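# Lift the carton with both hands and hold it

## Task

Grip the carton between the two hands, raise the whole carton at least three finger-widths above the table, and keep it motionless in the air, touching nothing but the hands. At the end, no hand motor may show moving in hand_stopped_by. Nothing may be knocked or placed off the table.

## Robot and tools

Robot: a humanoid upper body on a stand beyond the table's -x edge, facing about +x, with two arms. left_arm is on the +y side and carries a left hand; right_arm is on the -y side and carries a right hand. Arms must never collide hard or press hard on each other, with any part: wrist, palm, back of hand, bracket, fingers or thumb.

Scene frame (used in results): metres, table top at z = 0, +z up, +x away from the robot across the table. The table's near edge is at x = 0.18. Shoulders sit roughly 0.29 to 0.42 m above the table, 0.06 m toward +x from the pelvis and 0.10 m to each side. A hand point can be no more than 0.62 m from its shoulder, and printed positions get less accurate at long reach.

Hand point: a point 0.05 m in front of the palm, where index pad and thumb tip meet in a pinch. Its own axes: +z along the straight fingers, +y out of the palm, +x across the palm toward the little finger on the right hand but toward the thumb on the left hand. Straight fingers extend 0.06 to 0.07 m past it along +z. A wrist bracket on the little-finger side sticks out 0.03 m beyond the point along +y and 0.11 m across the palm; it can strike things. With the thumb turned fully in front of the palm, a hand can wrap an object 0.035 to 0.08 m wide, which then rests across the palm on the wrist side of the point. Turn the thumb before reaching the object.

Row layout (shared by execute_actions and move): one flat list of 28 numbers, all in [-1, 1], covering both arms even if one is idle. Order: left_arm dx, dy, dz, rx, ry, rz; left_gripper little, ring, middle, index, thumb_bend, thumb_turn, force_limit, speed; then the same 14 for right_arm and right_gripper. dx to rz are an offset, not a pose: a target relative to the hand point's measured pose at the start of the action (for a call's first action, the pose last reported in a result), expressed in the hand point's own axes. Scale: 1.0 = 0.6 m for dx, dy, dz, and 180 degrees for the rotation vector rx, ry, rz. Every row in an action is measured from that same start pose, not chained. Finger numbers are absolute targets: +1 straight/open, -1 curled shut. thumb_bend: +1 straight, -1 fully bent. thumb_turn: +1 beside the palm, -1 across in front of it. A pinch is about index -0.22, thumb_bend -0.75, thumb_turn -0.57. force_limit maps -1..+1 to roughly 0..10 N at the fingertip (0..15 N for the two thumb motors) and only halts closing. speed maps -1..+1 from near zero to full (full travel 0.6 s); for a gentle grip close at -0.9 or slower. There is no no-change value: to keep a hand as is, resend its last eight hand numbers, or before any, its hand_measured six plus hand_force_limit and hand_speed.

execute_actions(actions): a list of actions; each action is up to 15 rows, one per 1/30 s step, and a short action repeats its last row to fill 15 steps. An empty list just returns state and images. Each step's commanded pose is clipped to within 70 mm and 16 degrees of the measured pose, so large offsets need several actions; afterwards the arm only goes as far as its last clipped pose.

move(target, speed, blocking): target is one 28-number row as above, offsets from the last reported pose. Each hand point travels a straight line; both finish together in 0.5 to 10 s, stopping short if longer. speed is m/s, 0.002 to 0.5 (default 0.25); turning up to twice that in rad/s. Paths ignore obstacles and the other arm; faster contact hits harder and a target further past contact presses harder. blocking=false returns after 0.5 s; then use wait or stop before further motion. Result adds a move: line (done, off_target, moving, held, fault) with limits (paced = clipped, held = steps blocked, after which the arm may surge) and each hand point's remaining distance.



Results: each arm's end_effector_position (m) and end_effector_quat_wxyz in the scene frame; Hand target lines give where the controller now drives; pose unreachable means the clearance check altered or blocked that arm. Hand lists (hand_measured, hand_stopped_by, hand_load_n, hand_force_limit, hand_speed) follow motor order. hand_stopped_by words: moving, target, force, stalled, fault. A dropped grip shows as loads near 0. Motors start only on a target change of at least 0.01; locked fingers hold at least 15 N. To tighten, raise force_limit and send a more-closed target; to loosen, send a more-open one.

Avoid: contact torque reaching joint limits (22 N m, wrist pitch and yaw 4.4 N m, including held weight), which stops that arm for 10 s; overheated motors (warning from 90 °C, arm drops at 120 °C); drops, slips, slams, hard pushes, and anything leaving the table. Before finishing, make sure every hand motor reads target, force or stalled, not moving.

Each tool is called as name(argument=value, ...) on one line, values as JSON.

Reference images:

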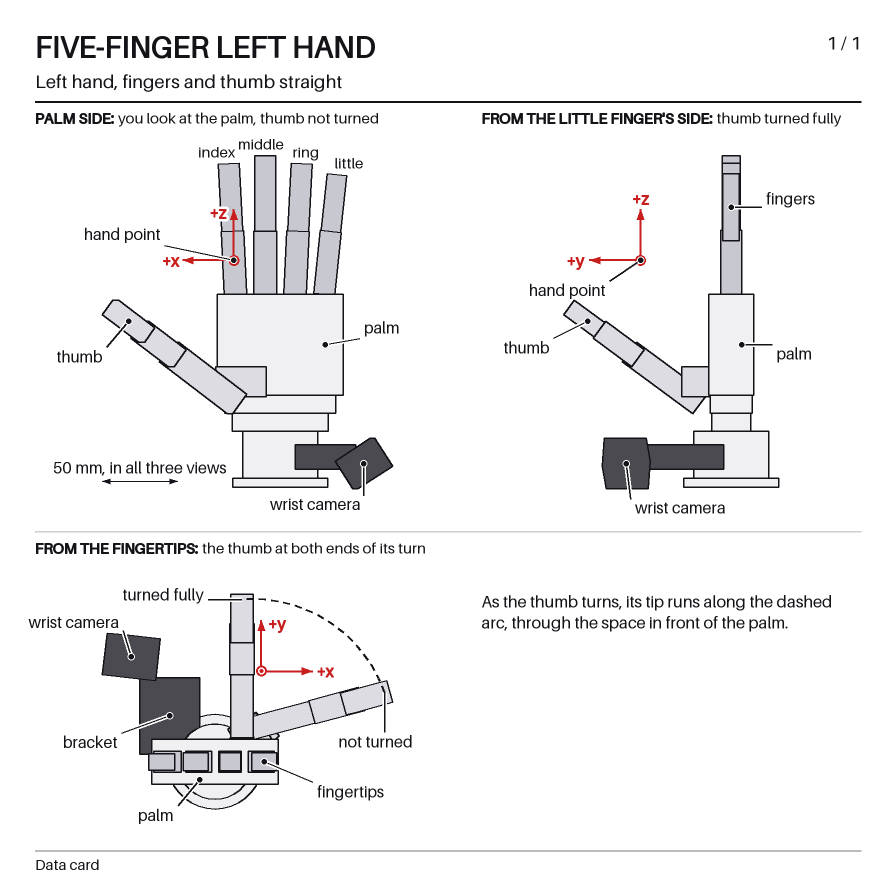

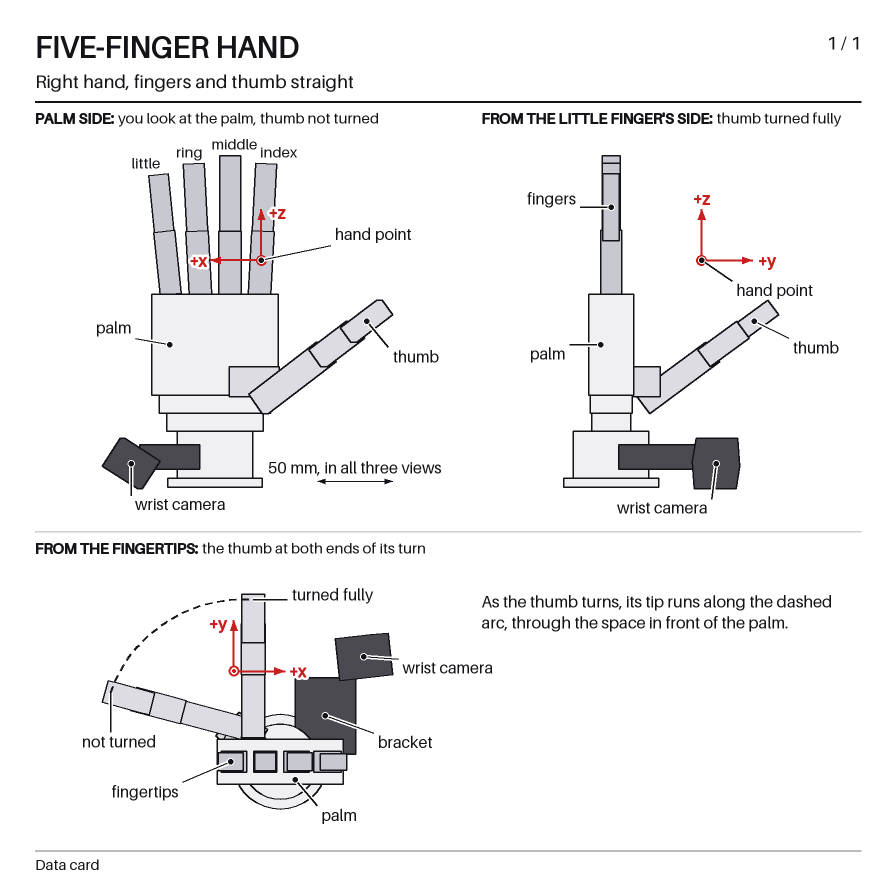

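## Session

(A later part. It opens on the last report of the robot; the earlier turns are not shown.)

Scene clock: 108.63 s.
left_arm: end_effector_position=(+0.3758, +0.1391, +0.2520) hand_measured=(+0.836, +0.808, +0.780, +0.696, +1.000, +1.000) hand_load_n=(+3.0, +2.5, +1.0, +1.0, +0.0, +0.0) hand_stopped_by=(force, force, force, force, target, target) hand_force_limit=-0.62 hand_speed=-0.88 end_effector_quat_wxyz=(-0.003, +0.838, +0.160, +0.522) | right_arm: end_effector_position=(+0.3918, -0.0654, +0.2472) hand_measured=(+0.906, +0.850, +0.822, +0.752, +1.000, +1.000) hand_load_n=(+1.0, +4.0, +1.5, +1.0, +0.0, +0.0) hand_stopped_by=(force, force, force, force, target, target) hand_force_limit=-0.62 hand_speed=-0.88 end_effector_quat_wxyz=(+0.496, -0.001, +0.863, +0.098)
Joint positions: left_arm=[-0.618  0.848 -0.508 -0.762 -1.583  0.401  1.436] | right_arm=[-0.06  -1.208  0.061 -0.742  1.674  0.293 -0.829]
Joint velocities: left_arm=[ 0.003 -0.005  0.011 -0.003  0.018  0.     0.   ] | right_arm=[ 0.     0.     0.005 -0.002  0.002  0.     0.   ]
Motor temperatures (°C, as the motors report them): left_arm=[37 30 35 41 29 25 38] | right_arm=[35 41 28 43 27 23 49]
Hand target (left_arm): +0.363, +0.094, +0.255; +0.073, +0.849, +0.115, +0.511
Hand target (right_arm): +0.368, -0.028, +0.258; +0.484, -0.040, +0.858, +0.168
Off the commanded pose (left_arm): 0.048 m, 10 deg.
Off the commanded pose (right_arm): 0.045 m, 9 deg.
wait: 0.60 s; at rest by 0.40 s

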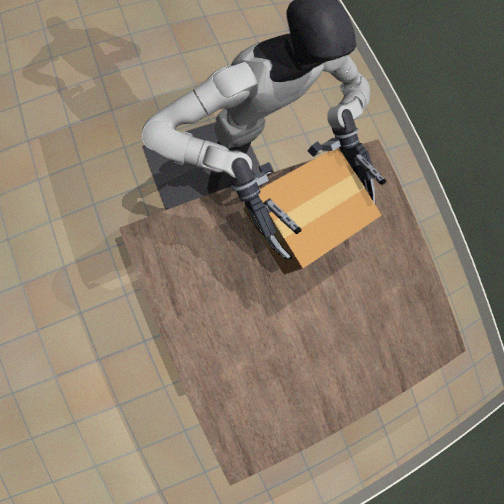

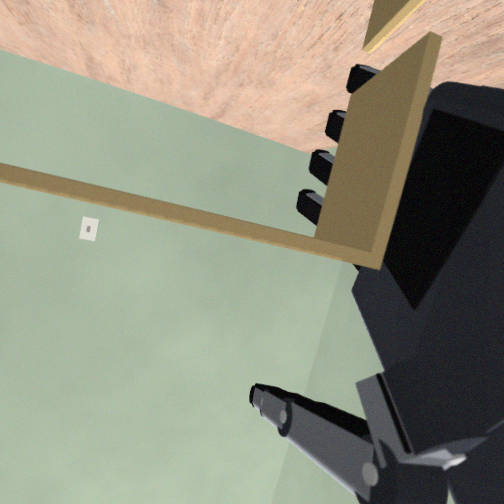

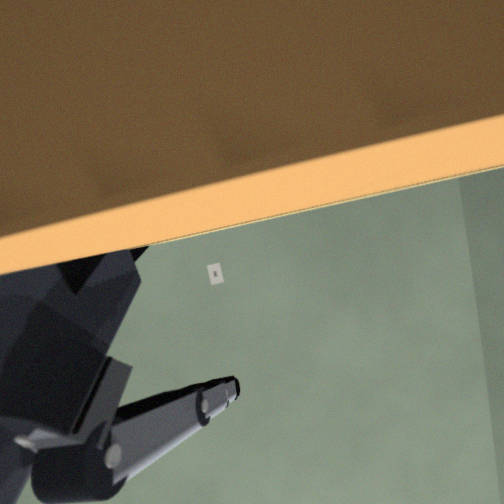

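wait(seconds=0.5)

Scene clock: 109.27 s.
left_arm: end_effector_position=(+0.3758, +0.1391, +0.2520) hand_measured=(+0.836, +0.808, +0.780, +0.696, +1.000, +1.000) hand_load_n=(+3.0, +2.5, +1.0, +1.0, +0.0, +0.0) hand_stopped_by=(force, force, force, force, target, target) hand_force_limit=-0.62 hand_speed=-0.88 end_effector_quat_wxyz=(-0.003, +0.838, +0.160, +0.522) | right_arm: end_effector_position=(+0.3918, -0.0654, +0.2472) hand_measured=(+0.906, +0.850, +0.822, +0.752, +1.000, +1.000) hand_load_n=(+1.0, +4.0, +1.5, +1.0, +0.0, +0.0) hand_stopped_by=(force, force, force, force, target, target) hand_force_limit=-0.62 hand_speed=-0.88 end_effector_quat_wxyz=(+0.496, -0.001, +0.863, +0.098)
Joint positions: left_arm=[-0.618  0.848 -0.508 -0.762 -1.583  0.401  1.436] | right_arm=[-0.06  -1.208  0.061 -0.742  1.674  0.293 -0.829]
Joint velocities: left_arm=[-0.002  0.    -0.011  0.002 -0.008  0.     0.   ] | right_arm=[ 0.006 -0.002 -0.011  0.014  0.005  0.     0.   ]
Motor temperatures (°C, as the motors report them): left_arm=[37 30 35 42 29 25 38] | right_arm=[36 41 28 44 27 23 49]
Hand target (left_arm): +0.363, +0.094, +0.255; +0.073, +0.849, +0.115, +0.511
Hand target (right_arm): +0.368, -0.028, +0.258; +0.484, -0.040, +0.858, +0.168
Off the commanded pose (left_arm): 0.048 m, 10 deg.
Off the commanded pose (right_arm): 0.045 m, 9 deg.
wait: 0.50 s; at rest by 0.03 s

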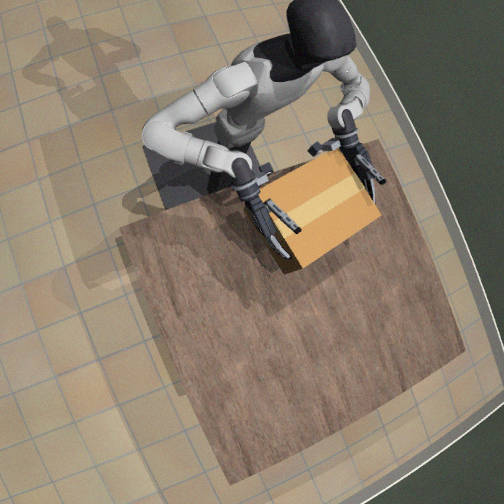

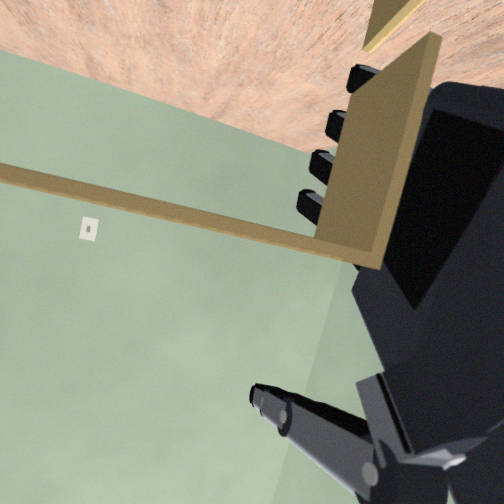

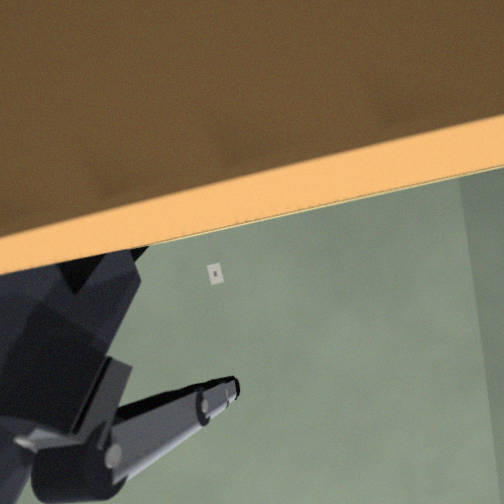

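finished_scene(scene=1)

The scene is finished: the task was done.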